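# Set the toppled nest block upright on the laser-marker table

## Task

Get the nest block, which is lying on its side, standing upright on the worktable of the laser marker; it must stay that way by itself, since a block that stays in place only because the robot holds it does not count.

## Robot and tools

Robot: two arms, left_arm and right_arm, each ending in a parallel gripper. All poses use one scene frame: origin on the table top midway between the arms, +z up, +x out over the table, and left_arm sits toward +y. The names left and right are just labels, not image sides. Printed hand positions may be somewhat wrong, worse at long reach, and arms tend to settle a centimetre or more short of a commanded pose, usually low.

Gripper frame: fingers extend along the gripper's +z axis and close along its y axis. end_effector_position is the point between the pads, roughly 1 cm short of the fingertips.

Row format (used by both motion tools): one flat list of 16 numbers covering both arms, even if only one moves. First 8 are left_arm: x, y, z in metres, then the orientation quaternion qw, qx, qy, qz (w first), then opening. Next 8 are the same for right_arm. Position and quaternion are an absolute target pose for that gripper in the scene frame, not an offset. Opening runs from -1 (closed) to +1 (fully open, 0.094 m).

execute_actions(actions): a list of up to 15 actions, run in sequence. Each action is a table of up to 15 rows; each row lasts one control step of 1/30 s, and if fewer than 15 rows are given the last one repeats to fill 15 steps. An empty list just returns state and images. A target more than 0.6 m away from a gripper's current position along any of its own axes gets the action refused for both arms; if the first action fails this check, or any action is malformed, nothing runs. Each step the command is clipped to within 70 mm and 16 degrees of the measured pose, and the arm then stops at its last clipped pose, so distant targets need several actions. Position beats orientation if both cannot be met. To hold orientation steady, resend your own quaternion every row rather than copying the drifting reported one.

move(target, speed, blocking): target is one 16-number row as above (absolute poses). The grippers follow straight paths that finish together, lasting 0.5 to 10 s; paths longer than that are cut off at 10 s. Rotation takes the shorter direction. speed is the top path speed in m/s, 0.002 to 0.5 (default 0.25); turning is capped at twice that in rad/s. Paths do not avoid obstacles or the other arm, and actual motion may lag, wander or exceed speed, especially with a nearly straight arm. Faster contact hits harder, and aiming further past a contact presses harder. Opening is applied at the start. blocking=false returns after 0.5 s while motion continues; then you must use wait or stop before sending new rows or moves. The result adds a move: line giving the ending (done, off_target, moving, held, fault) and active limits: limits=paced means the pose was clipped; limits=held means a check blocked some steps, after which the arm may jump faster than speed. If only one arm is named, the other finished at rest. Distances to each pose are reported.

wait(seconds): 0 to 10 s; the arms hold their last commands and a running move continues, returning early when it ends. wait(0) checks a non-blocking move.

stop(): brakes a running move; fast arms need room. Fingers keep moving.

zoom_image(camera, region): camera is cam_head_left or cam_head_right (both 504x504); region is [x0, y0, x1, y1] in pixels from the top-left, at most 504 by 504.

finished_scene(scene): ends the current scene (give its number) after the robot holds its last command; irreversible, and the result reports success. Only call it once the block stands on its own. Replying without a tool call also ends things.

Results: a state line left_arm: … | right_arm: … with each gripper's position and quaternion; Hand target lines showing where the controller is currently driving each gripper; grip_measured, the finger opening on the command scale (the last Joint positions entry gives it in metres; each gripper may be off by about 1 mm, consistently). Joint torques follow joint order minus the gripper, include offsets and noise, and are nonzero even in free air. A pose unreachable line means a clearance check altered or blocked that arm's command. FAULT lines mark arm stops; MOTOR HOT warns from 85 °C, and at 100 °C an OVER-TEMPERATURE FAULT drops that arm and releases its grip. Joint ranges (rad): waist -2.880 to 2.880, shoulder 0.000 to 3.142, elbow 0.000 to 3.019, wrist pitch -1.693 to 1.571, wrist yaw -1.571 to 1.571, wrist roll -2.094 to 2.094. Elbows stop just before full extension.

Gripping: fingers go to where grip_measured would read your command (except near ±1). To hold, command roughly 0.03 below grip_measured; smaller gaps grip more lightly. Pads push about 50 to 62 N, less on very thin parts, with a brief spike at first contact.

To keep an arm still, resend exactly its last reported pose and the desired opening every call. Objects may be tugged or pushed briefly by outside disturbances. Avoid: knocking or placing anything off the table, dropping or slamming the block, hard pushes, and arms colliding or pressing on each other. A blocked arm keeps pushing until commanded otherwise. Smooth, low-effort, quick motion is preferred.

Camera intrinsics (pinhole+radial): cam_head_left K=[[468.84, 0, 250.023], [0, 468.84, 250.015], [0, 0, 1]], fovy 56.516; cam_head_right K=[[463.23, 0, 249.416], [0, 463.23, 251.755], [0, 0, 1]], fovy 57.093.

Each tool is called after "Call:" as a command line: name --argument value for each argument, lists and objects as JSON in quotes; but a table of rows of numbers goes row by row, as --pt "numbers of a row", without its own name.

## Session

Call:
execute_actions --actions '[]'

Scene clock: 0.00 s.
left_arm: end_effector_position=(+0.4475, -0.2844, +0.1522) grip_measured=+1.000 end_effector_quat_wxyz=(+0.382, -0.259, +0.854, -0.240) | right_arm: end_effector_position=(+0.4330, -0.7034, +0.3138) grip_measured=+1.000 end_effector_quat_wxyz=(+0.430, +0.150, +0.814, +0.361)
Joint positions: left_arm=[-0.933  1.797  1.312 -0.297 -0.569 -1.347  0.094] | right_arm=[-1.113  1.657  1.521 -1.261 -1.186 -0.503  0.094]
Joint velocities: left_arm=[-0.015 -0.005 -0.012 -0.002 -0.022 -0.051  0.   ] | right_arm=[-0.005  0.005  0.002 -0.022  0.007 -0.095  0.   ]
Joint torques (N m, as the arm reports them, + toward a larger angle): no reading
Motor temperatures (°C, as the motors report them): left_arm=[26 26 29 23 24 24] | right_arm=[24 22 26 23 23 23]
Hand target (left_arm): +0.452, -0.291, +0.160; +0.384, -0.261, +0.850, -0.249
Hand target (right_arm): +0.436, -0.707, +0.323; +0.437, +0.144, +0.814, +0.353

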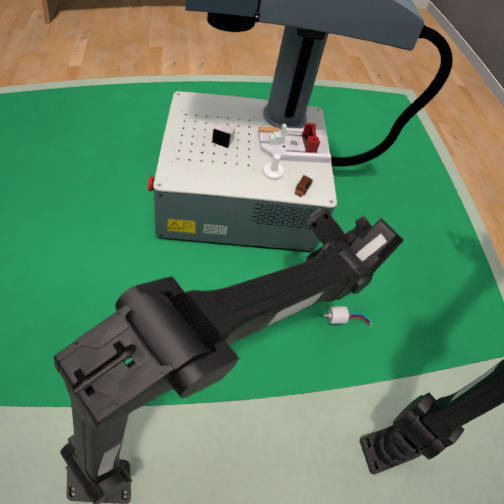

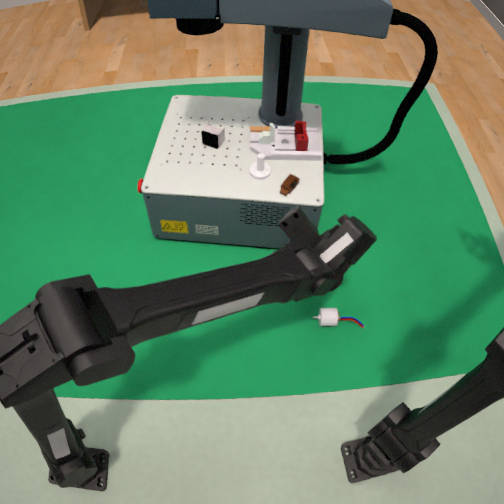

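Call:
zoom_image --camera "cam_head_left" --region '[170, 100, 270, 200]'

Call:
zoom_image --camera "cam_head_right" --region '[160, 100, 260, 200]'

Call:
zoom_image --camera "cam_head_left" --region '[200, 115, 250, 165]'

Region (170, 100, 270, 200) of cam_head_left's 504x504 image, scaled by 5.040, with more detail than that image has.

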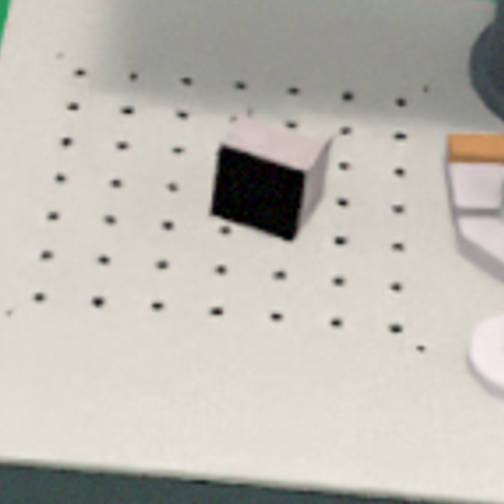

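Region (160, 100, 260, 200) of cam_head_right's 504x504 image, scaled by 5.040, with more detail than that image has.

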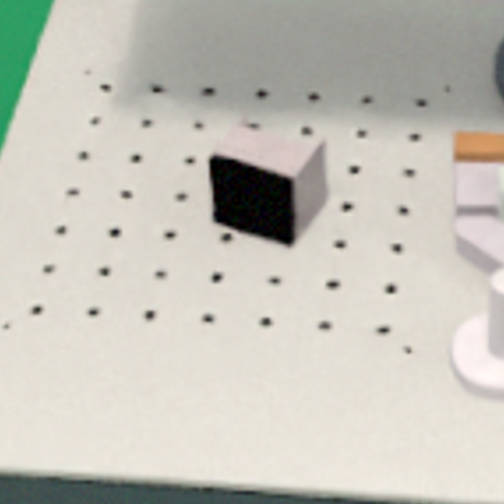

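Region (200, 115, 250, 165) of cam_head_left's 504x504 image, scaled by 10.080, with more detail than that image has.

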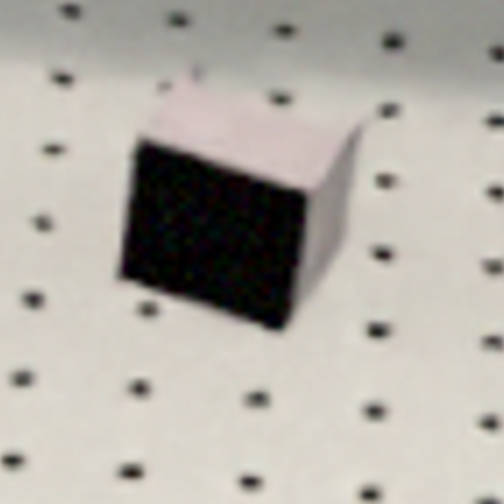

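Call:
move --target '[0.4,-0.15,0.3,0.3,0,0.94,-0.15,1, 0.433,-0.7034,0.3138,0.43,0.15,0.814,0.361,1]' --speed 0.25

Call:
move --target '[0.62,-0.03,0.25,0.208,0.261,0.941,-0.058,1, 0.433,-0.7034,0.3138,0.43,0.15,0.814,0.361,1]' --speed 0.2

Call:
zoom_image --camera "cam_head_right" --region '[140, 60, 280, 200]'

Scene clock: 64.30 s.
left_arm: end_effector_position=(+0.3907, -0.1483, +0.2854) grip_measured=+1.000 end_effector_quat_wxyz=(+0.297, -0.003, +0.943, -0.151) | right_arm: end_effector_position=(+0.4330, -0.7034, +0.3138) grip_measured=+1.000 end_effector_quat_wxyz=(+0.430, +0.150, +0.814, +0.361)
Joint positions: left_arm=[-0.786  1.357  1.261 -0.833 -0.241 -0.781  0.094] | right_arm=[-1.113  1.657  1.521 -1.261 -1.186 -0.503  0.094]
Joint velocities: left_arm=[ 0.005 -0.005  0.017 -0.017 -0.007  0.022  0.   ] | right_arm=[-0.005 -0.005  0.012  0.002  0.066 -0.037  0.   ]
Joint torques (N m, as the arm reports them, + toward a larger angle): left_arm=[ 0.42 -8.95 11.76  1.01  0.06  0.21] | right_arm=[ -1.97 -14.5   11.26   0.23  -0.88   0.01]
Motor temperatures (°C, as the motors report them): left_arm=[26 29 39 23 24 24] | right_arm=[24 24 32 23 23 23]
Hand target (left_arm): +0.396, -0.148, +0.300; +0.302, +0.001, +0.941, -0.152
Hand target (right_arm): +0.433, -0.703, +0.314; +0.430, +0.150, +0.814, +0.361
Off the commanded pose (left_arm): 0.017 m, 1 deg.
Off the commanded pose (right_arm): 0.000 m, 0 deg.
move: off_target (left_arm)

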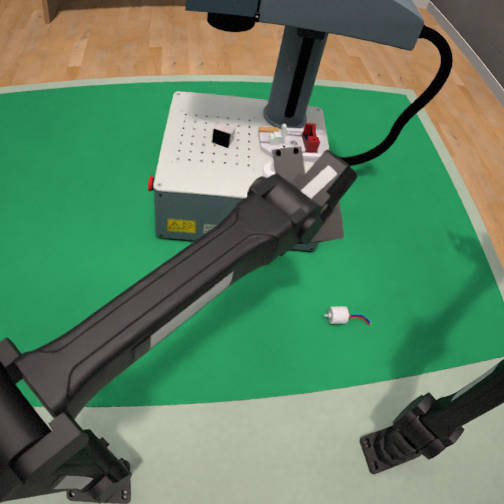

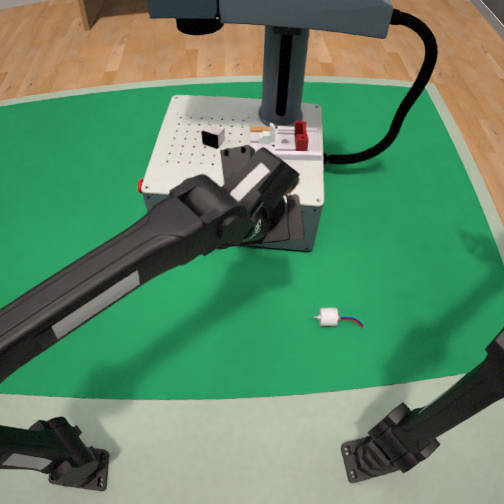

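Scene clock: 66.37 s.
left_arm: end_effector_position=(+0.6050, -0.0214, +0.2349) grip_measured=+1.000 end_effector_quat_wxyz=(+0.198, +0.254, +0.945, -0.057) | right_arm: end_effector_position=(+0.4330, -0.7034, +0.3138) grip_measured=+1.000 end_effector_quat_wxyz=(+0.430, +0.150, +0.814, +0.361)
Joint positions: left_arm=[-0.308  1.775  1.702 -1.088  0.068  0.134  0.094] | right_arm=[-1.113  1.657  1.521 -1.261 -1.186 -0.503  0.094]
Joint velocities: left_arm=[-0.005  0.005 -0.002 -0.027 -0.051  0.095  0.   ] | right_arm=[-0.015 -0.015  0.007 -0.002  0.007 -0.037  0.   ]
Joint torques (N m, as the arm reports them, + toward a larger angle): left_arm=[  0.07 -13.3   13.42   0.66   0.28   0.18] | right_arm=[ -2.11 -14.13  11.27   0.2   -0.88   0.  ]
Motor temperatures (°C, as the motors report them): left_arm=[26 29 40 23 24 24] | right_arm=[24 24 32 23 23 23]
Hand target (left_arm): +0.617, -0.026, +0.250; +0.209, +0.262, +0.940, -0.058
Hand target (right_arm): +0.433, -0.703, +0.314; +0.430, +0.150, +0.814, +0.361
Off the commanded pose (left_arm): 0.023 m, 1 deg.
Off the commanded pose (right_arm): 0.000 m, 0 deg.
move: off_target (left_arm)

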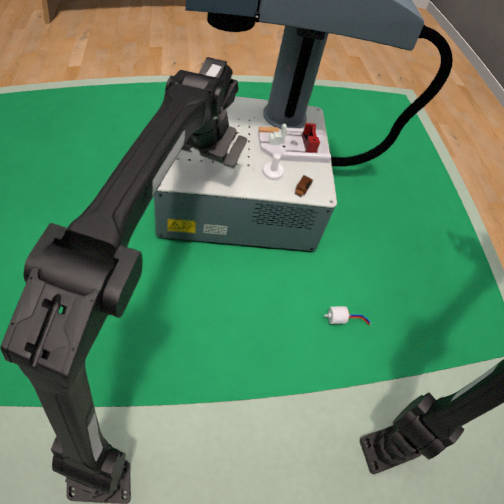

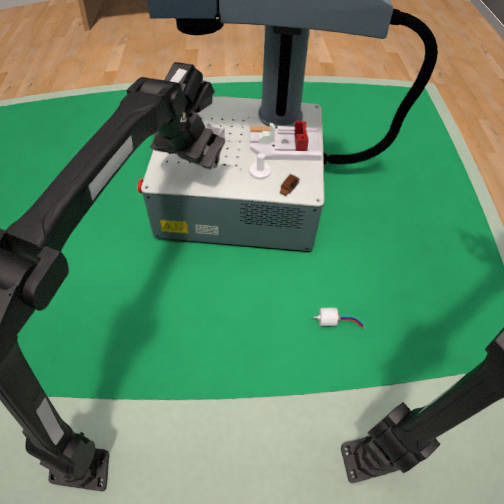

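Region (140, 60, 280, 200) of cam_head_right's 504x504 image, scaled by 3.600, with more detail than that image has.

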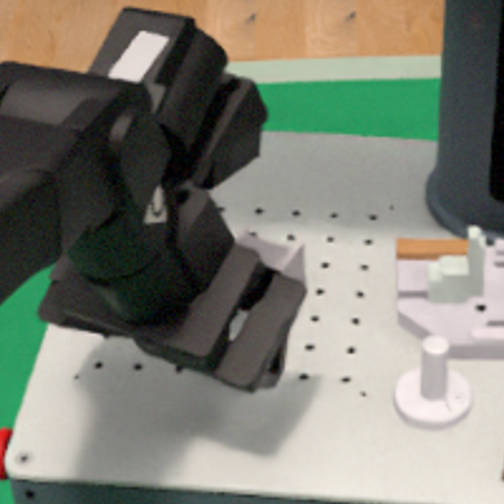

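Call:
move --target '[0.69,-0.07,0.228,0.29,0.255,0.92,-0.08,0.8, 0.433,-0.7034,0.3138,0.43,0.15,0.814,0.361,1]' --speed 0.07

Call:
zoom_image --camera "cam_head_right" --region '[150, 60, 290, 200]'

Scene clock: 72.73 s.
left_arm: end_effector_position=(+0.6713, -0.0500, +0.2101) grip_measured=+0.802 end_effector_quat_wxyz=(+0.261, +0.255, +0.928, -0.070) | right_arm: end_effector_position=(+0.4330, -0.7034, +0.3138) grip_measured=+1.000 end_effector_quat_wxyz=(+0.430, +0.150, +0.814, +0.361)
Joint positions: left_arm=[-0.309  1.905  1.786 -0.91   0.079  0.137  0.085] | right_arm=[-1.113  1.657  1.521 -1.261 -1.186 -0.503  0.094]
Joint velocities: left_arm=[-0.005 -0.015  0.002 -0.002 -0.007 -0.022  0.001] | right_arm=[ 0.015 -0.015  0.012 -0.007  0.022  0.007  0.   ]
Joint torques (N m, as the arm reports them, + toward a larger angle): left_arm=[ -1.55 -14.52  13.57   2.5    0.29  -0.14] | right_arm=[ -1.96 -14.52  11.12   0.17  -0.88   0.01]
Motor temperatures (°C, as the motors report them): left_arm=[26 29 42 23 24 24] | right_arm=[24 24 32 23 23 23]
Hand target (left_arm): +0.689, -0.068, +0.229; +0.291, +0.254, +0.919, -0.079
Hand target (right_arm): +0.433, -0.703, +0.314; +0.430, +0.150, +0.814, +0.361
Off the commanded pose (left_arm): 0.033 m, 4 deg.
Off the commanded pose (right_arm): 0.000 m, 0 deg.
move: off_target (left_arm)

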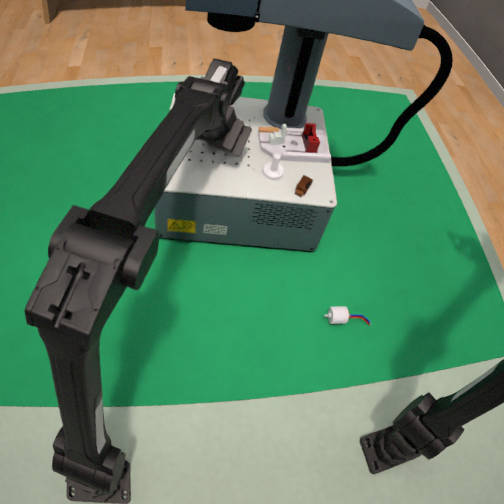

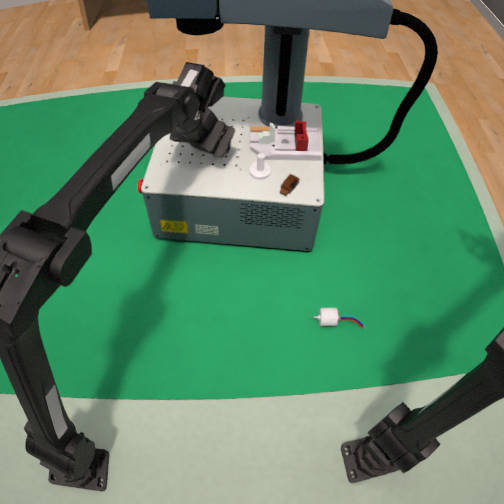

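Region (150, 60, 290, 200) of cam_head_right's 504x504 image, scaled by 3.600, with more detail than that image has.

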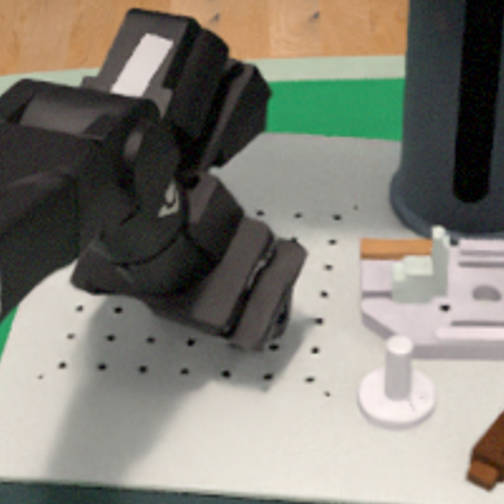

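Call:
execute_actions --actions '[[[0.694,-0.082,0.233,0.29,0.255,0.92,-0.08,0.8, 0.433,-0.7034,0.3138,0.43,0.15,0.814,0.361,1]],[[0.694,-0.082,0.233,0.29,0.255,0.92,-0.08,0.2, 0.433,-0.7034,0.3138,0.43,0.15,0.814,0.361,1]],[[0.694,-0.082,0.233,0.29,0.255,0.92,-0.08,-0.05, 0.433,-0.7034,0.3138,0.43,0.15,0.814,0.361,1]],[[0.694,-0.082,0.233,0.29,0.255,0.92,-0.08,-0.2, 0.433,-0.7034,0.3138,0.43,0.15,0.814,0.361,1]]]'

Scene clock: 79.77 s.
left_arm: end_effector_position=(+0.6785, -0.0698, +0.2216) grip_measured=-0.161 end_effector_quat_wxyz=(+0.274, +0.259, +0.923, -0.075) | right_arm: end_effector_position=(+0.4330, -0.7034, +0.3138) grip_measured=+1.000 end_effector_quat_wxyz=(+0.430, +0.150, +0.814, +0.361)
Joint positions: left_arm=[-0.331  1.926  1.837 -0.91   0.077  0.126  0.039] | right_arm=[-1.113  1.657  1.521 -1.261 -1.186 -0.503  0.094]
Joint velocities: left_arm=[-0.015 -0.015 -0.012  0.007  0.037  0.051 -0.001] | right_arm=[-0.015  0.005  0.002  0.002 -0.066 -0.037  0.   ]
Joint torques (N m, as the arm reports them, + toward a larger angle): left_arm=[ -0.97 -14.71  13.61   1.76   0.13  -0.16] | right_arm=[ -1.79 -14.4   11.18   0.21  -0.88   0.01]
Motor temperatures (°C, as the motors report them): left_arm=[26 29 44 23 24 24] | right_arm=[24 24 32 23 24 23]
Hand target (left_arm): +0.693, -0.081, +0.233; +0.290, +0.255, +0.919, -0.080
Hand target (right_arm): +0.433, -0.703, +0.314; +0.430, +0.150, +0.814, +0.361
Off the commanded pose (left_arm): 0.023 m, 2 deg.
Off the commanded pose (right_arm): 0.000 m, 0 deg.

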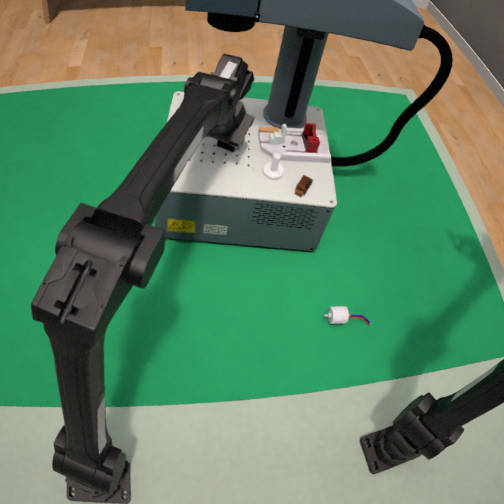

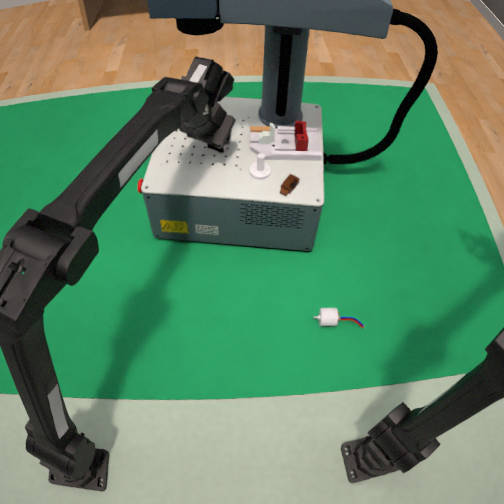

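Call:
move --target '[0.6,-0.02,0.265,0.274,0.259,0.923,-0.075,-0.2, 0.433,-0.7034,0.3138,0.43,0.15,0.814,0.361,1]' --speed 0.12

Call:
move --target '[0.585,0.0,0.255,0.233,-0.55,0.785,0.163,-0.2, 0.433,-0.7034,0.3138,0.43,0.15,0.814,0.361,1]' --speed 0.3

Call:
zoom_image --camera "cam_head_left" --region '[150, 80, 290, 220]'

Scene clock: 95.23 s.
left_arm: end_effector_position=(+0.6021, -0.0290, +0.2646) grip_measured=-0.161 end_effector_quat_wxyz=(+0.279, +0.256, +0.922, -0.077) | right_arm: end_effector_position=(+0.4330, -0.7034, +0.3138) grip_measured=+1.000 end_effector_quat_wxyz=(+0.430, +0.150, +0.814, +0.361)
Joint positions: left_arm=[-0.316  1.675  1.595 -0.91   0.086  0.131  0.039] | right_arm=[-1.113  1.657  1.521 -1.261 -1.186 -0.503  0.094]
Joint velocities: left_arm=[ 0.005 -0.015 -0.002 -0.007 -0.037 -0.037 -0.001] | right_arm=[ 0.005 -0.005 -0.012  0.017 -0.022  0.007  0.   ]
Joint torques (N m, as the arm reports them, + toward a larger angle): left_arm=[  0.22 -14.29   8.87   1.26   0.3    0.16] | right_arm=[ -2.07 -14.33  11.22   0.26  -0.87   0.01]
Motor temperatures (°C, as the motors report them): left_arm=[26 30 46 23 24 24] | right_arm=[24 24 32 23 24 23]
Hand target (left_arm): +0.599, -0.021, +0.265; +0.274, +0.259, +0.923, -0.075
Hand target (right_arm): +0.433, -0.703, +0.314; +0.430, +0.150, +0.814, +0.361
Off the commanded pose (left_arm): 0.009 m, 1 deg.
Off the commanded pose (right_arm): 0.000 m, 0 deg.
move: done

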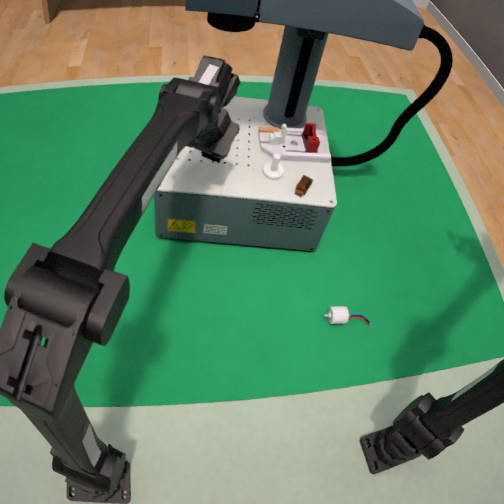

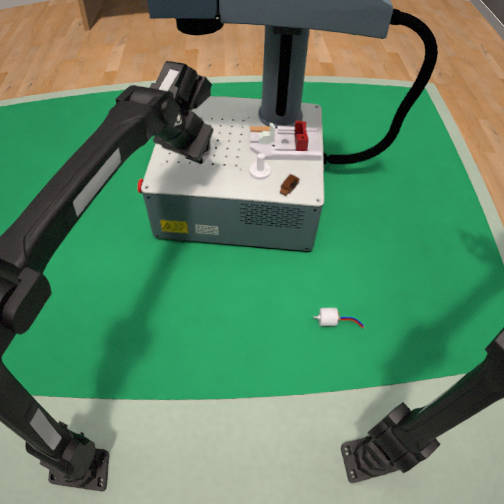

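Scene clock: 98.77 s.
left_arm: end_effector_position=(+0.5756, +0.0096, +0.2415) grip_measured=-0.161 end_effector_quat_wxyz=(+0.231, -0.536, +0.797, +0.158) | right_arm: end_effector_position=(+0.4330, -0.7034, +0.3138) grip_measured=+1.000 end_effector_quat_wxyz=(+0.430, +0.150, +0.814, +0.361)
Joint positions: left_arm=[-0.449  1.984  2.01  -1.686 -0.561 -1.728  0.039] | right_arm=[-1.113  1.657  1.521 -1.261 -1.186 -0.503  0.094]
Joint velocities: left_arm=[-0.005  0.005 -0.012 -0.007 -0.037  0.007 -0.   ] | right_arm=[-0.005 -0.005 -0.007  0.002 -0.051 -0.037  0.   ]
Joint torques (N m, as the arm reports them, + toward a larger angle): left_arm=[ -0.98 -15.11  12.65  -0.17  -0.26  -0.15] | right_arm=[ -1.96 -14.58  11.15   0.18  -0.9    0.02]
Motor temperatures (°C, as the motors report them): left_arm=[26 30 46 23 24 24] | right_arm=[24 24 32 23 24 23]
Hand target (left_arm): +0.583, +0.001, +0.254; +0.237, -0.544, +0.792, +0.144
Hand target (right_arm): +0.433, -0.703, +0.314; +0.430, +0.150, +0.814, +0.361
Off the commanded pose (left_arm): 0.019 m, 2 deg.
Off the commanded pose (right_arm): 0.000 m, 0 deg.
joint sent to its limit (left arm) — the command would take joint 4 (wrist pitch) past its lower limit, so that joint was sent only as far as its limit.
move: off_target (left_arm)

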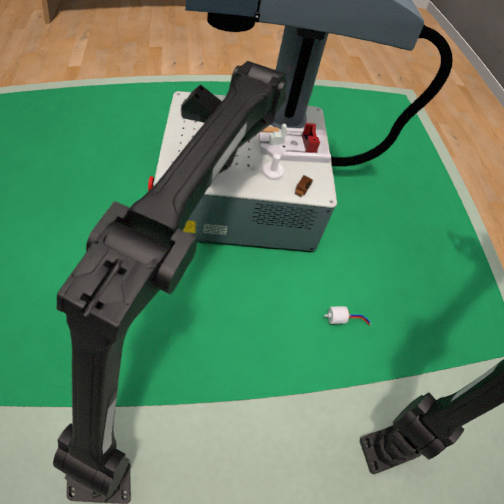

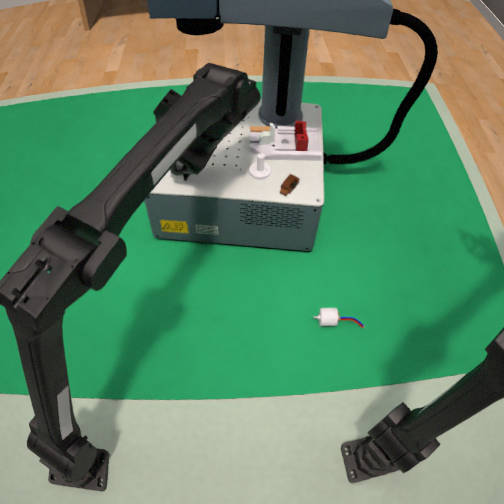

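Region (150, 80, 290, 220) of cam_head_left's 504x504 image, scaled by 3.600, with more detail than that image has.

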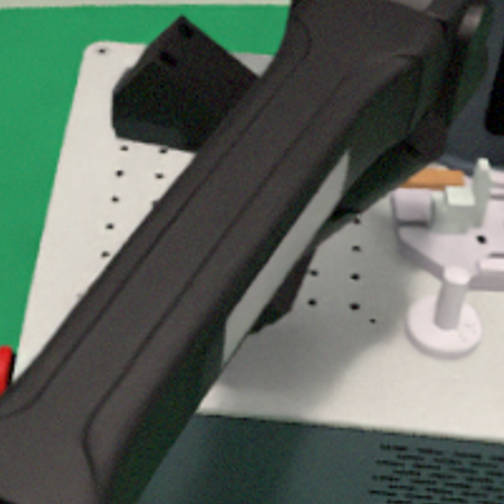

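Lower to set down.

Call:
move --target '[0.585,0.005,0.2,0.233,-0.545,0.79,0.161,-0.2, 0.433,-0.7034,0.3138,0.43,0.15,0.814,0.361,1]' --speed 0.035

Call:
zoom_image --camera "cam_head_right" --region '[140, 110, 250, 220]'

Scene clock: 103.67 s.
left_arm: end_effector_position=(+0.5817, +0.0066, +0.2189) grip_measured=-0.161 end_effector_quat_wxyz=(+0.234, -0.541, +0.793, +0.155) | right_arm: end_effector_position=(+0.4330, -0.7034, +0.3138) grip_measured=+1.000 end_effector_quat_wxyz=(+0.430, +0.150, +0.814, +0.361)
Joint positions: left_arm=[-0.449  2.001  1.978 -1.631 -0.564 -1.739  0.039] | right_arm=[-1.113  1.657  1.521 -1.261 -1.186 -0.503  0.094]
Joint velocities: left_arm=[ 0.005 -0.015  0.007 -0.012 -0.022 -0.037 -0.001] | right_arm=[-0.005  0.015 -0.012 -0.007  0.007 -0.051  0.   ]
Joint torques (N m, as the arm reports them, + toward a larger angle): left_arm=[ -0.38 -14.77   7.57   1.14  -0.4   -0.15] | right_arm=[ -1.93 -14.3   11.16   0.21  -0.89   0.02]
Motor temperatures (°C, as the motors report them): left_arm=[26 30 46 23 24 24] | right_arm=[24 24 32 23 24 23]
Hand target (left_arm): +0.585, +0.005, +0.200; +0.233, -0.544, +0.790, +0.161
Hand target (right_arm): +0.433, -0.703, +0.314; +0.430, +0.150, +0.814, +0.361
Off the commanded pose (left_arm): 0.019 m, 1 deg.
Off the commanded pose (right_arm): 0.000 m, 0 deg.
move: off_target (left_arm)

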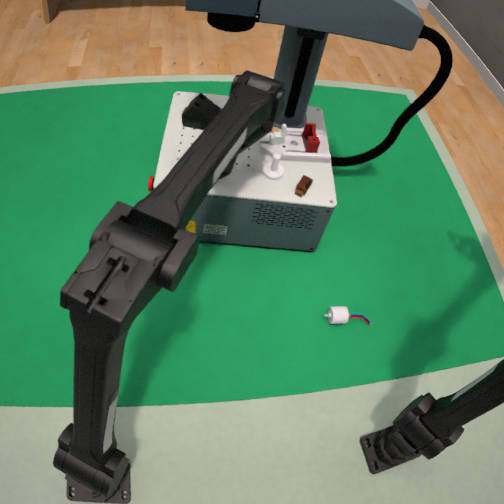

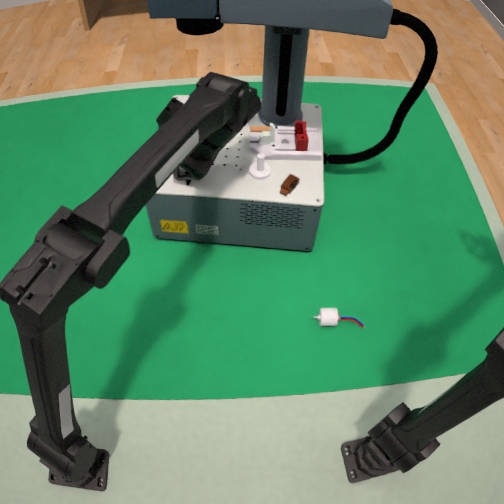

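Region (140, 110, 250, 220) of cam_head_right's 504x504 image, scaled by 4.582, with more detail than that image has.

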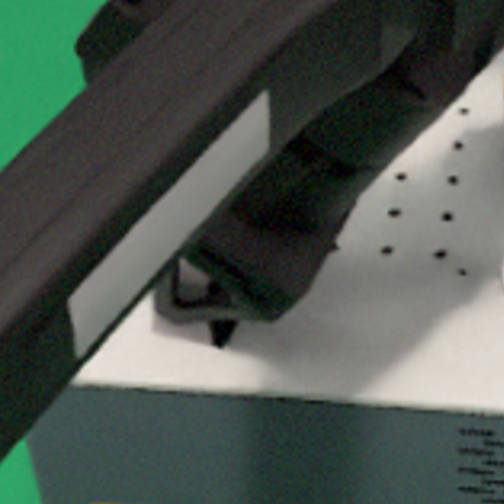

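Call:
execute_actions --actions '[[[0.583,0.006,0.215,0.233,-0.545,0.79,0.161,0.8, 0.433,-0.7034,0.3138,0.43,0.15,0.814,0.361,1]]]'

Call:
move --target '[0.585,0.01,0.225,-0.248,-0.54,0.786,-0.17,0.8, 0.433,-0.7034,0.3138,0.43,0.15,0.814,0.361,1]' --speed 0.2

Call:
zoom_image --camera "cam_head_right" --region '[130, 110, 240, 220]'

Call:
zoom_image --camera "cam_head_left" --region '[140, 110, 250, 220]'

Scene clock: 110.53 s.
left_arm: end_effector_position=(+0.5817, +0.0066, +0.2189) grip_measured=+0.798 end_effector_quat_wxyz=(+0.234, -0.541, +0.793, +0.155) | right_arm: end_effector_position=(+0.4330, -0.7034, +0.3138) grip_measured=+1.000 end_effector_quat_wxyz=(+0.430, +0.150, +0.814, +0.361)
Joint positions: left_arm=[-0.449  2.001  1.978 -1.631 -0.564 -1.74   0.084] | right_arm=[-1.113  1.657  1.521 -1.261 -1.186 -0.503  0.094]
Joint velocities: left_arm=[ 0.005 -0.005 -0.002  0.012 -0.066 -0.051 -0.   ] | right_arm=[-0.015 -0.015 -0.002  0.022  0.037 -0.022  0.   ]
Joint torques (N m, as the arm reports them, + toward a larger angle): left_arm=[ -0.43 -15.07   9.19   0.05  -0.4   -0.16] | right_arm=[ -1.95 -14.46  11.15   0.23  -0.89   0.02]
Motor temperatures (°C, as the motors report them): left_arm=[26 30 43 23 24 24] | right_arm=[24 25 32 23 24 23]
Hand target (left_arm): +0.583, +0.006, +0.215; +0.233, -0.545, +0.790, +0.161
Hand target (right_arm): +0.433, -0.703, +0.314; +0.430, +0.150, +0.814, +0.361
Off the commanded pose (left_arm): 0.004 m, 1 deg.
Off the commanded pose (right_arm): 0.000 m, 0 deg.

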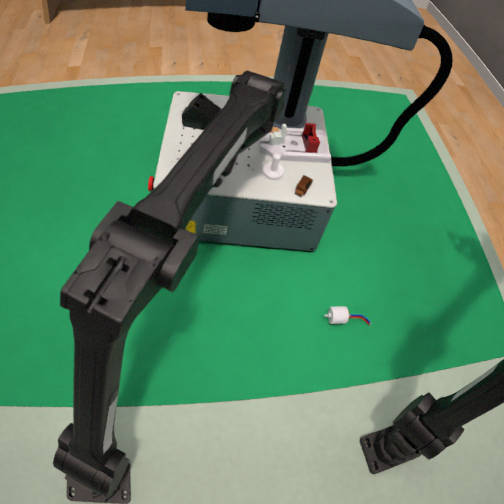

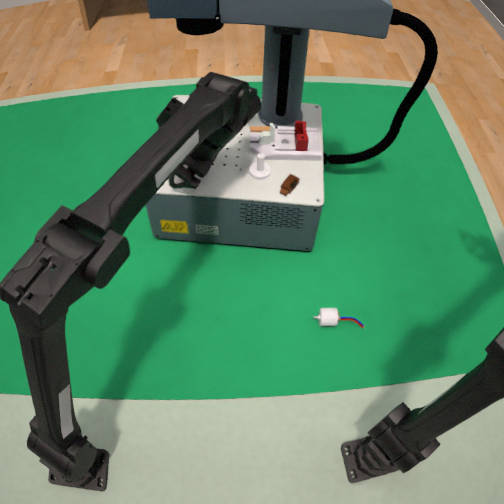

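Scene clock: 113.97 s.
left_arm: end_effector_position=(+0.5801, +0.0067, +0.2327) grip_measured=+0.798 end_effector_quat_wxyz=(-0.235, -0.539, +0.788, -0.182) | right_arm: end_effector_position=(+0.4330, -0.7034, +0.3138) grip_measured=+1.000 end_effector_quat_wxyz=(+0.430, +0.150, +0.814, +0.361)
Joint positions: left_arm=[-0.14   1.984  1.978 -1.636  0.599 -1.386  0.084] | right_arm=[-1.113  1.657  1.521 -1.261 -1.186 -0.503  0.094]
Joint velocities: left_arm=[-0.005 -0.024  0.002 -0.017  0.066  0.007 -0.   ] | right_arm=[-0.005 -0.015  0.012  0.007  0.022 -0.095  0.   ]
Joint torques (N m, as the arm reports them, + toward a larger angle): left_arm=[  0.66 -14.67   9.74  -0.13   0.53   0.15] | right_arm=[ -1.99 -14.33  11.1    0.17  -0.89   0.02]
Motor temperatures (°C, as the motors report them): left_arm=[26 30 42 23 24 24] | right_arm=[24 25 32 23 24 23]
Hand target (left_arm): +0.584, +0.010, +0.225; -0.242, -0.538, +0.788, -0.177
Hand target (right_arm): +0.433, -0.703, +0.314; +0.430, +0.150, +0.814, +0.361
Off the commanded pose (left_arm): 0.010 m, 2 deg.
Off the commanded pose (right_arm): 0.000 m, 0 deg.
move: done

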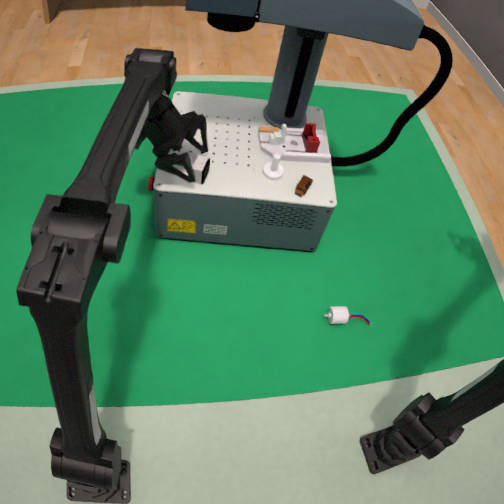

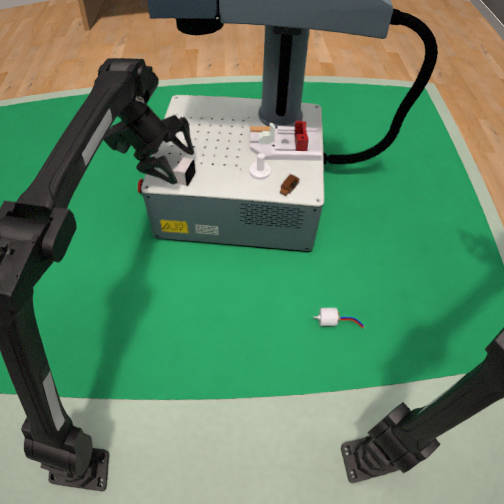

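Region (130, 110, 240, 220) of cam_head_right's 504x504 image, scaled by 4.582, with more detail than that image has.

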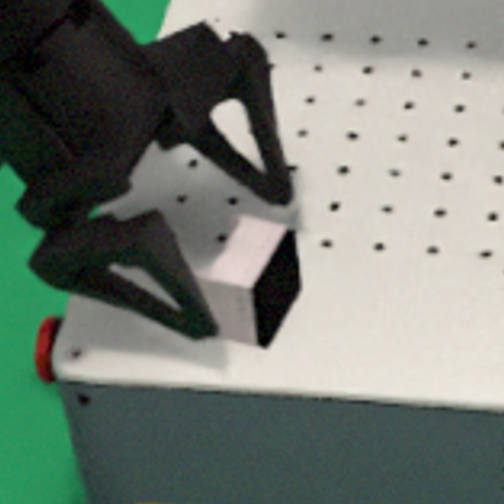

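Region (140, 110, 250, 220) of cam_head_left's 504x504 image, scaled by 4.582, with more detail than that image has.

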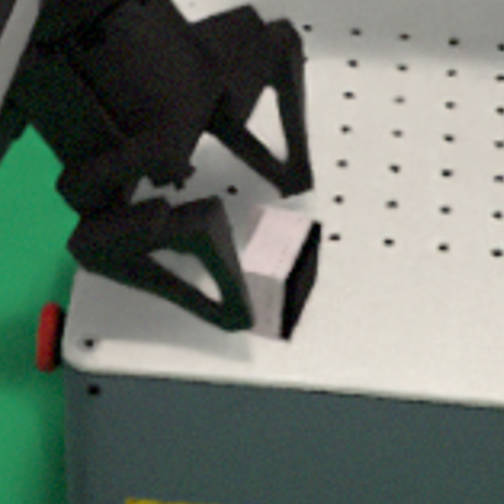

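Call:
move --target '[0.582,-0.002,0.198,-0.248,-0.54,0.786,-0.17,0.4, 0.433,-0.7034,0.3138,0.43,0.15,0.814,0.361,1]' --speed 0.05

Call:
zoom_image --camera "cam_head_right" --region '[130, 110, 240, 220]'

Scene clock: 119.73 s.
left_arm: end_effector_position=(+0.5817, +0.0063, +0.2170) grip_measured=+0.402 end_effector_quat_wxyz=(-0.239, -0.540, +0.787, -0.178) | right_arm: end_effector_position=(+0.4330, -0.7034, +0.3138) grip_measured=+1.000 end_effector_quat_wxyz=(+0.430, +0.150, +0.814, +0.361)
Joint positions: left_arm=[-0.14   1.999  1.96  -1.617  0.6   -1.385  0.066] | right_arm=[-1.113  1.657  1.521 -1.261 -1.186 -0.503  0.094]
Joint velocities: left_arm=[-0.024 -0.024  0.002  0.012 -0.007 -0.051  0.001] | right_arm=[ 0.005 -0.005 -0.002 -0.017 -0.037  0.022  0.   ]
Joint torques (N m, as the arm reports them, + toward a larger angle): left_arm=[ -1.51 -14.84   7.62   1.17   0.52  -0.08] | right_arm=[ -2.14 -14.48  11.19   0.16  -0.87   0.01]
Motor temperatures (°C, as the motors report them): left_arm=[26 30 42 23 24 24] | right_arm=[24 25 32 23 24 23]
Hand target (left_arm): +0.582, -0.002, +0.198; -0.248, -0.540, +0.786, -0.170
Hand target (right_arm): +0.433, -0.703, +0.314; +0.430, +0.150, +0.814, +0.361
Off the commanded pose (left_arm): 0.021 m, 1 deg.
Off the commanded pose (right_arm): 0.000 m, 0 deg.
move: off_target (left_arm)

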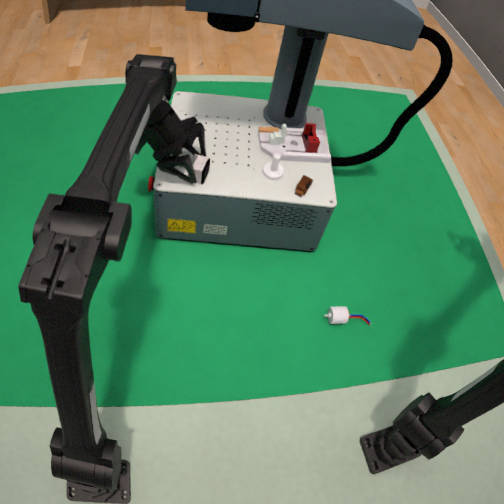

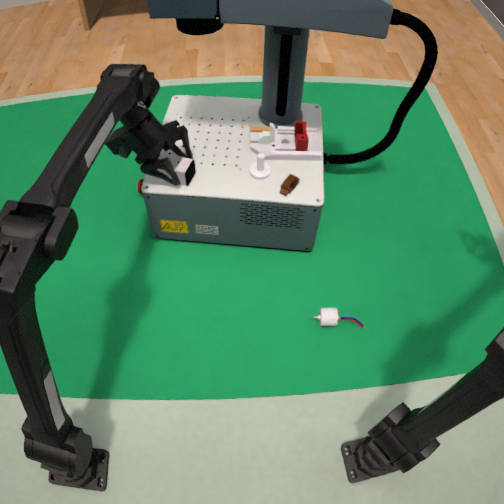

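Region (130, 110, 240, 220) of cam_head_right's 504x504 image, scaled by 4.582, with more detail than that image has.

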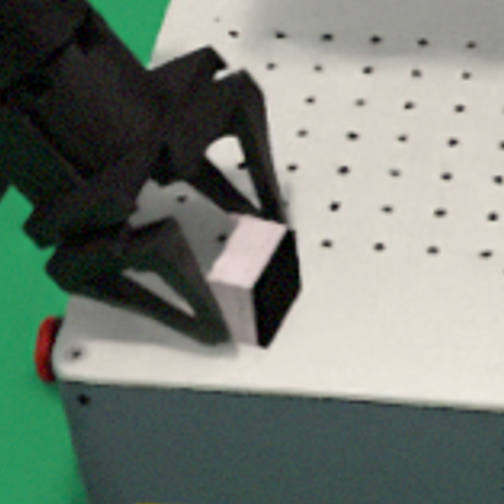

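Call:
execute_actions --actions '[[[0.582,-0.006,0.195,-0.248,-0.54,0.786,-0.17,0.2, 0.433,-0.7034,0.3138,0.43,0.15,0.814,0.361,1]],[[0.582,-0.006,0.195,-0.248,-0.54,0.786,-0.17,-0.05, 0.433,-0.7034,0.3138,0.43,0.15,0.814,0.361,1]],[[0.582,-0.006,0.2,-0.248,-0.54,0.786,-0.17,-0.2, 0.433,-0.7034,0.3138,0.43,0.15,0.814,0.361,1]]]'

Call:
zoom_image --camera "cam_head_right" --region '[130, 110, 240, 220]'

Scene clock: 125.43 s.
left_arm: end_effector_position=(+0.5814, +0.0015, +0.2157) grip_measured=-0.162 end_effector_quat_wxyz=(-0.238, -0.536, +0.790, -0.179) | right_arm: end_effector_position=(+0.4330, -0.7034, +0.3138) grip_measured=+1.000 end_effector_quat_wxyz=(+0.430, +0.150, +0.814, +0.361)
Joint positions: left_arm=[-0.148  1.999  1.957 -1.606  0.601 -1.386  0.039] | right_arm=[-1.113  1.657  1.521 -1.261 -1.186 -0.503  0.094]
Joint velocities: left_arm=[-0.005 -0.005 -0.007 -0.007  0.037 -0.022 -0.001] | right_arm=[-0.005 -0.005  0.017  0.017 -0.022  0.051  0.   ]
Joint torques (N m, as the arm reports them, + toward a larger angle): left_arm=[ -1.39 -14.64   8.32   0.78   0.51  -0.16] | right_arm=[ -1.99 -14.43  11.22   0.17  -0.88   0.02]
Motor temperatures (°C, as the motors report them): left_arm=[26 30 41 23 24 24] | right_arm=[24 25 32 23 24 23]
Hand target (left_arm): +0.582, -0.006, +0.200; -0.248, -0.540, +0.786, -0.170
Hand target (right_arm): +0.433, -0.703, +0.314; +0.430, +0.150, +0.814, +0.361
Off the commanded pose (left_arm): 0.017 m, 2 deg.
Off the commanded pose (right_arm): 0.000 m, 0 deg.

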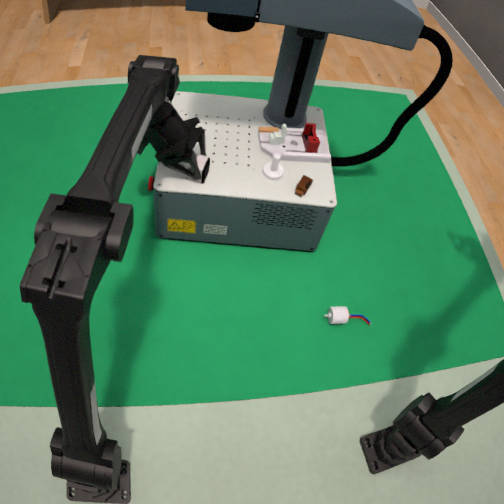

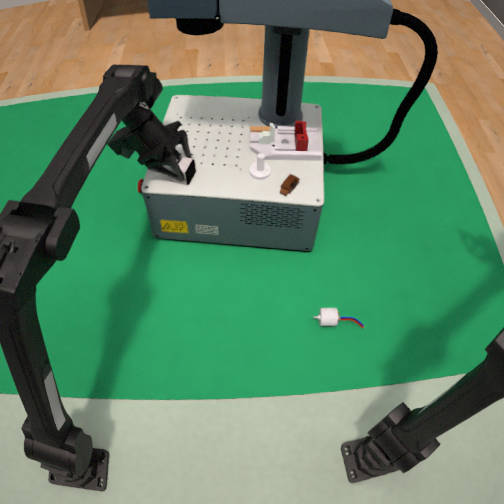

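Region (130, 110, 240, 220) of cam_head_right's 504x504 image, scaled by 4.582, with more detail than that image has.

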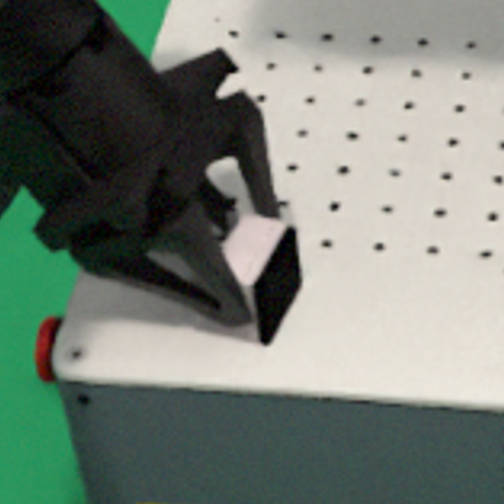

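Call:
move --target '[0.58,0.01,0.265,-0.2,-0.536,0.79,-0.19,-0.2, 0.433,-0.7034,0.3138,0.43,0.15,0.814,0.361,1]' --speed 0.1

Call:
move --target '[0.61,0.0,0.255,0.475,0.115,0.87,-0.063,-0.2, 0.433,-0.7034,0.3138,0.43,0.15,0.814,0.361,1]' --speed 0.3

Scene clock: 131.93 s.
left_arm: end_effector_position=(+0.5750, +0.0084, +0.2435) grip_measured=-0.162 end_effector_quat_wxyz=(-0.211, -0.535, +0.797, -0.181) | right_arm: end_effector_position=(+0.4330, -0.7034, +0.3138) grip_measured=+1.000 end_effector_quat_wxyz=(+0.430, +0.150, +0.814, +0.361)
Joint positions: left_arm=[-0.148  1.945  1.957 -1.616  0.563 -1.389  0.039] | right_arm=[-1.113  1.657  1.521 -1.261 -1.186 -0.503  0.094]
Joint velocities: left_arm=[-0.024 -0.005 -0.007 -0.002  0.022 -0.022 -0.001] | right_arm=[ 0.005 -0.015  0.002  0.002 -0.051 -0.007  0.   ]
Joint torques (N m, as the arm reports them, + toward a larger angle): left_arm=[ -0.01 -16.92  11.28  -0.07   0.35  -0.17] | right_arm=[ -2.04 -14.31  11.22   0.16  -0.88   0.01]
Motor temperatures (°C, as the motors report them): left_arm=[26 30 40 23 24 24] | right_arm=[24 25 32 23 24 23]
Hand target (left_arm): +0.579, +0.010, +0.265; -0.201, -0.539, +0.795, -0.191
Hand target (right_arm): +0.433, -0.703, +0.314; +0.430, +0.150, +0.814, +0.361
Off the commanded pose (left_arm): 0.022 m, 2 deg.
Off the commanded pose (right_arm): 0.000 m, 0 deg.
move: off_target (left_arm)

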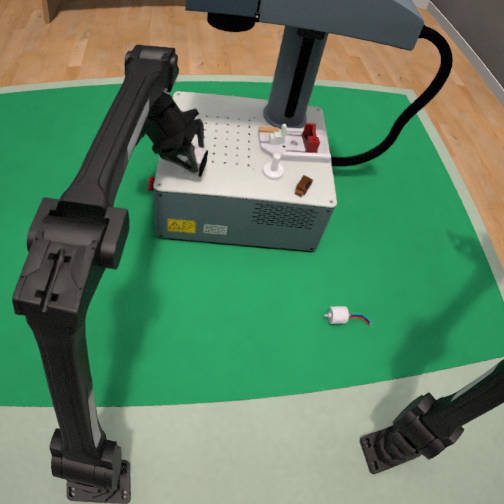

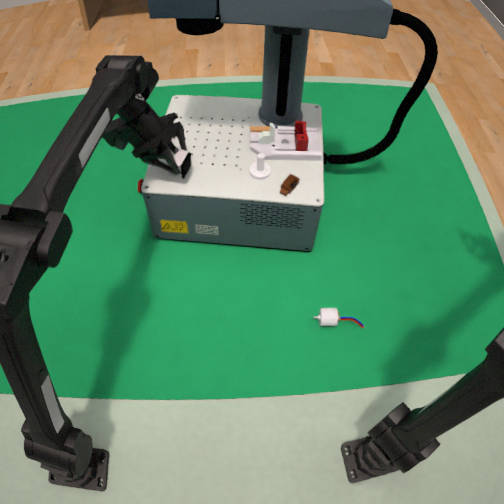

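Scene clock: 135.87 s.
left_arm: end_effector_position=(+0.6126, +0.0052, +0.2388) grip_measured=-0.162 end_effector_quat_wxyz=(+0.450, +0.107, +0.885, -0.050) | right_arm: end_effector_position=(+0.4330, -0.7034, +0.3138) grip_measured=+1.000 end_effector_quat_wxyz=(+0.430, +0.150, +0.814, +0.361)
Joint positions: left_arm=[-0.317  1.555  1.219 -0.3   -0.124 -0.083  0.039] | right_arm=[-1.113  1.657  1.521 -1.261 -1.186 -0.503  0.094]
Joint velocities: left_arm=[-0.005 -0.015 -0.002  0.007 -0.037  0.022 -0.   ] | right_arm=[ 0.005 -0.005 -0.002 -0.002 -0.066  0.022  0.   ]
Joint torques (N m, as the arm reports them, + toward a larger angle): left_arm=[ -0.98 -13.42   8.75   3.34   0.16   0.16] | right_arm=[ -2.11 -14.32  11.27   0.18  -0.9    0.01]
Motor temperatures (°C, as the motors report them): left_arm=[26 30 40 23 24 24] | right_arm=[24 25 32 23 24 23]
Hand target (left_arm): +0.611, +0.000, +0.255; +0.472, +0.115, +0.872, -0.055
Hand target (right_arm): +0.433, -0.703, +0.314; +0.430, +0.150, +0.814, +0.361
Off the commanded pose (left_arm): 0.017 m, 4 deg.
Off the commanded pose (right_arm): 0.000 m, 0 deg.
move: off_target (left_arm)

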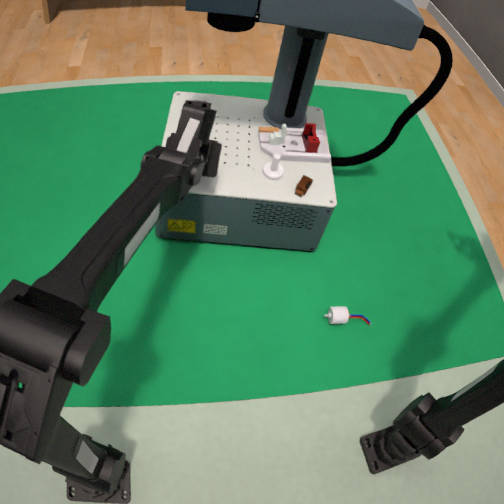

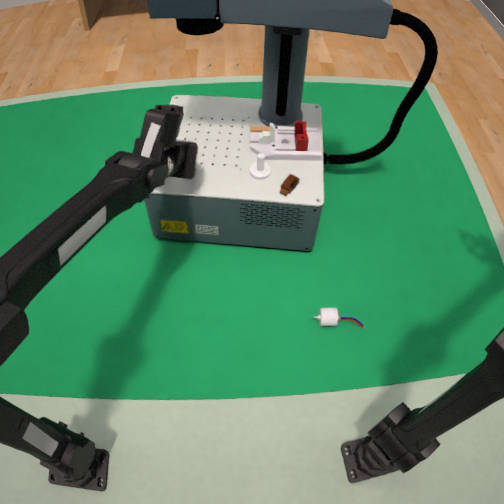

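Call:
move --target '[0.615,0.003,0.205,0.48,0.113,0.868,-0.062,-0.2, 0.433,-0.7034,0.3138,0.43,0.15,0.814,0.361,1]' --speed 0.03

Scene clock: 139.40 s.
left_arm: end_effector_position=(+0.6118, +0.0029, +0.2129) grip_measured=-0.162 end_effector_quat_wxyz=(+0.475, +0.108, +0.871, -0.063) | right_arm: end_effector_position=(+0.4330, -0.7034, +0.3138) grip_measured=+1.000 end_effector_quat_wxyz=(+0.430, +0.150, +0.814, +0.361)
Joint positions: left_arm=[-0.317  1.572  1.131 -0.135 -0.11  -0.08   0.039] | right_arm=[-1.113  1.657  1.521 -1.261 -1.186 -0.503  0.094]
Joint velocities: left_arm=[-0.005  0.005  0.007  0.007  0.022 -0.022 -0.   ] | right_arm=[-0.005 -0.015  0.002  0.002 -0.066 -0.095  0.   ]
Joint torques (N m, as the arm reports them, + toward a larger angle): left_arm=[ -0.27 -10.37   8.31   3.28   0.18   0.14] | right_arm=[ -2.07 -14.59  11.15   0.13  -0.87   0.02]
Motor temperatures (°C, as the motors report them): left_arm=[26 30 40 23 24 24] | right_arm=[24 25 32 23 24 23]
Hand target (left_arm): +0.615, +0.003, +0.205; +0.480, +0.113, +0.868, -0.061
Hand target (right_arm): +0.433, -0.703, +0.314; +0.430, +0.150, +0.814, +0.361
Off the commanded pose (left_arm): 0.008 m, 1 deg.
Off the commanded pose (right_arm): 0.000 m, 0 deg.
move: done

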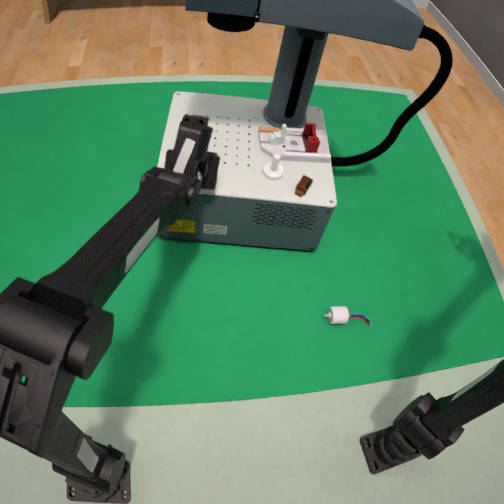

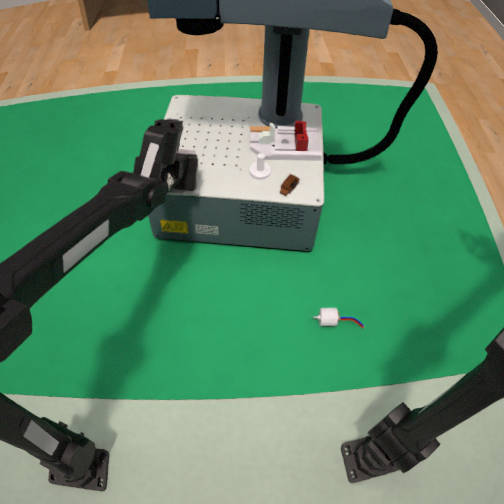

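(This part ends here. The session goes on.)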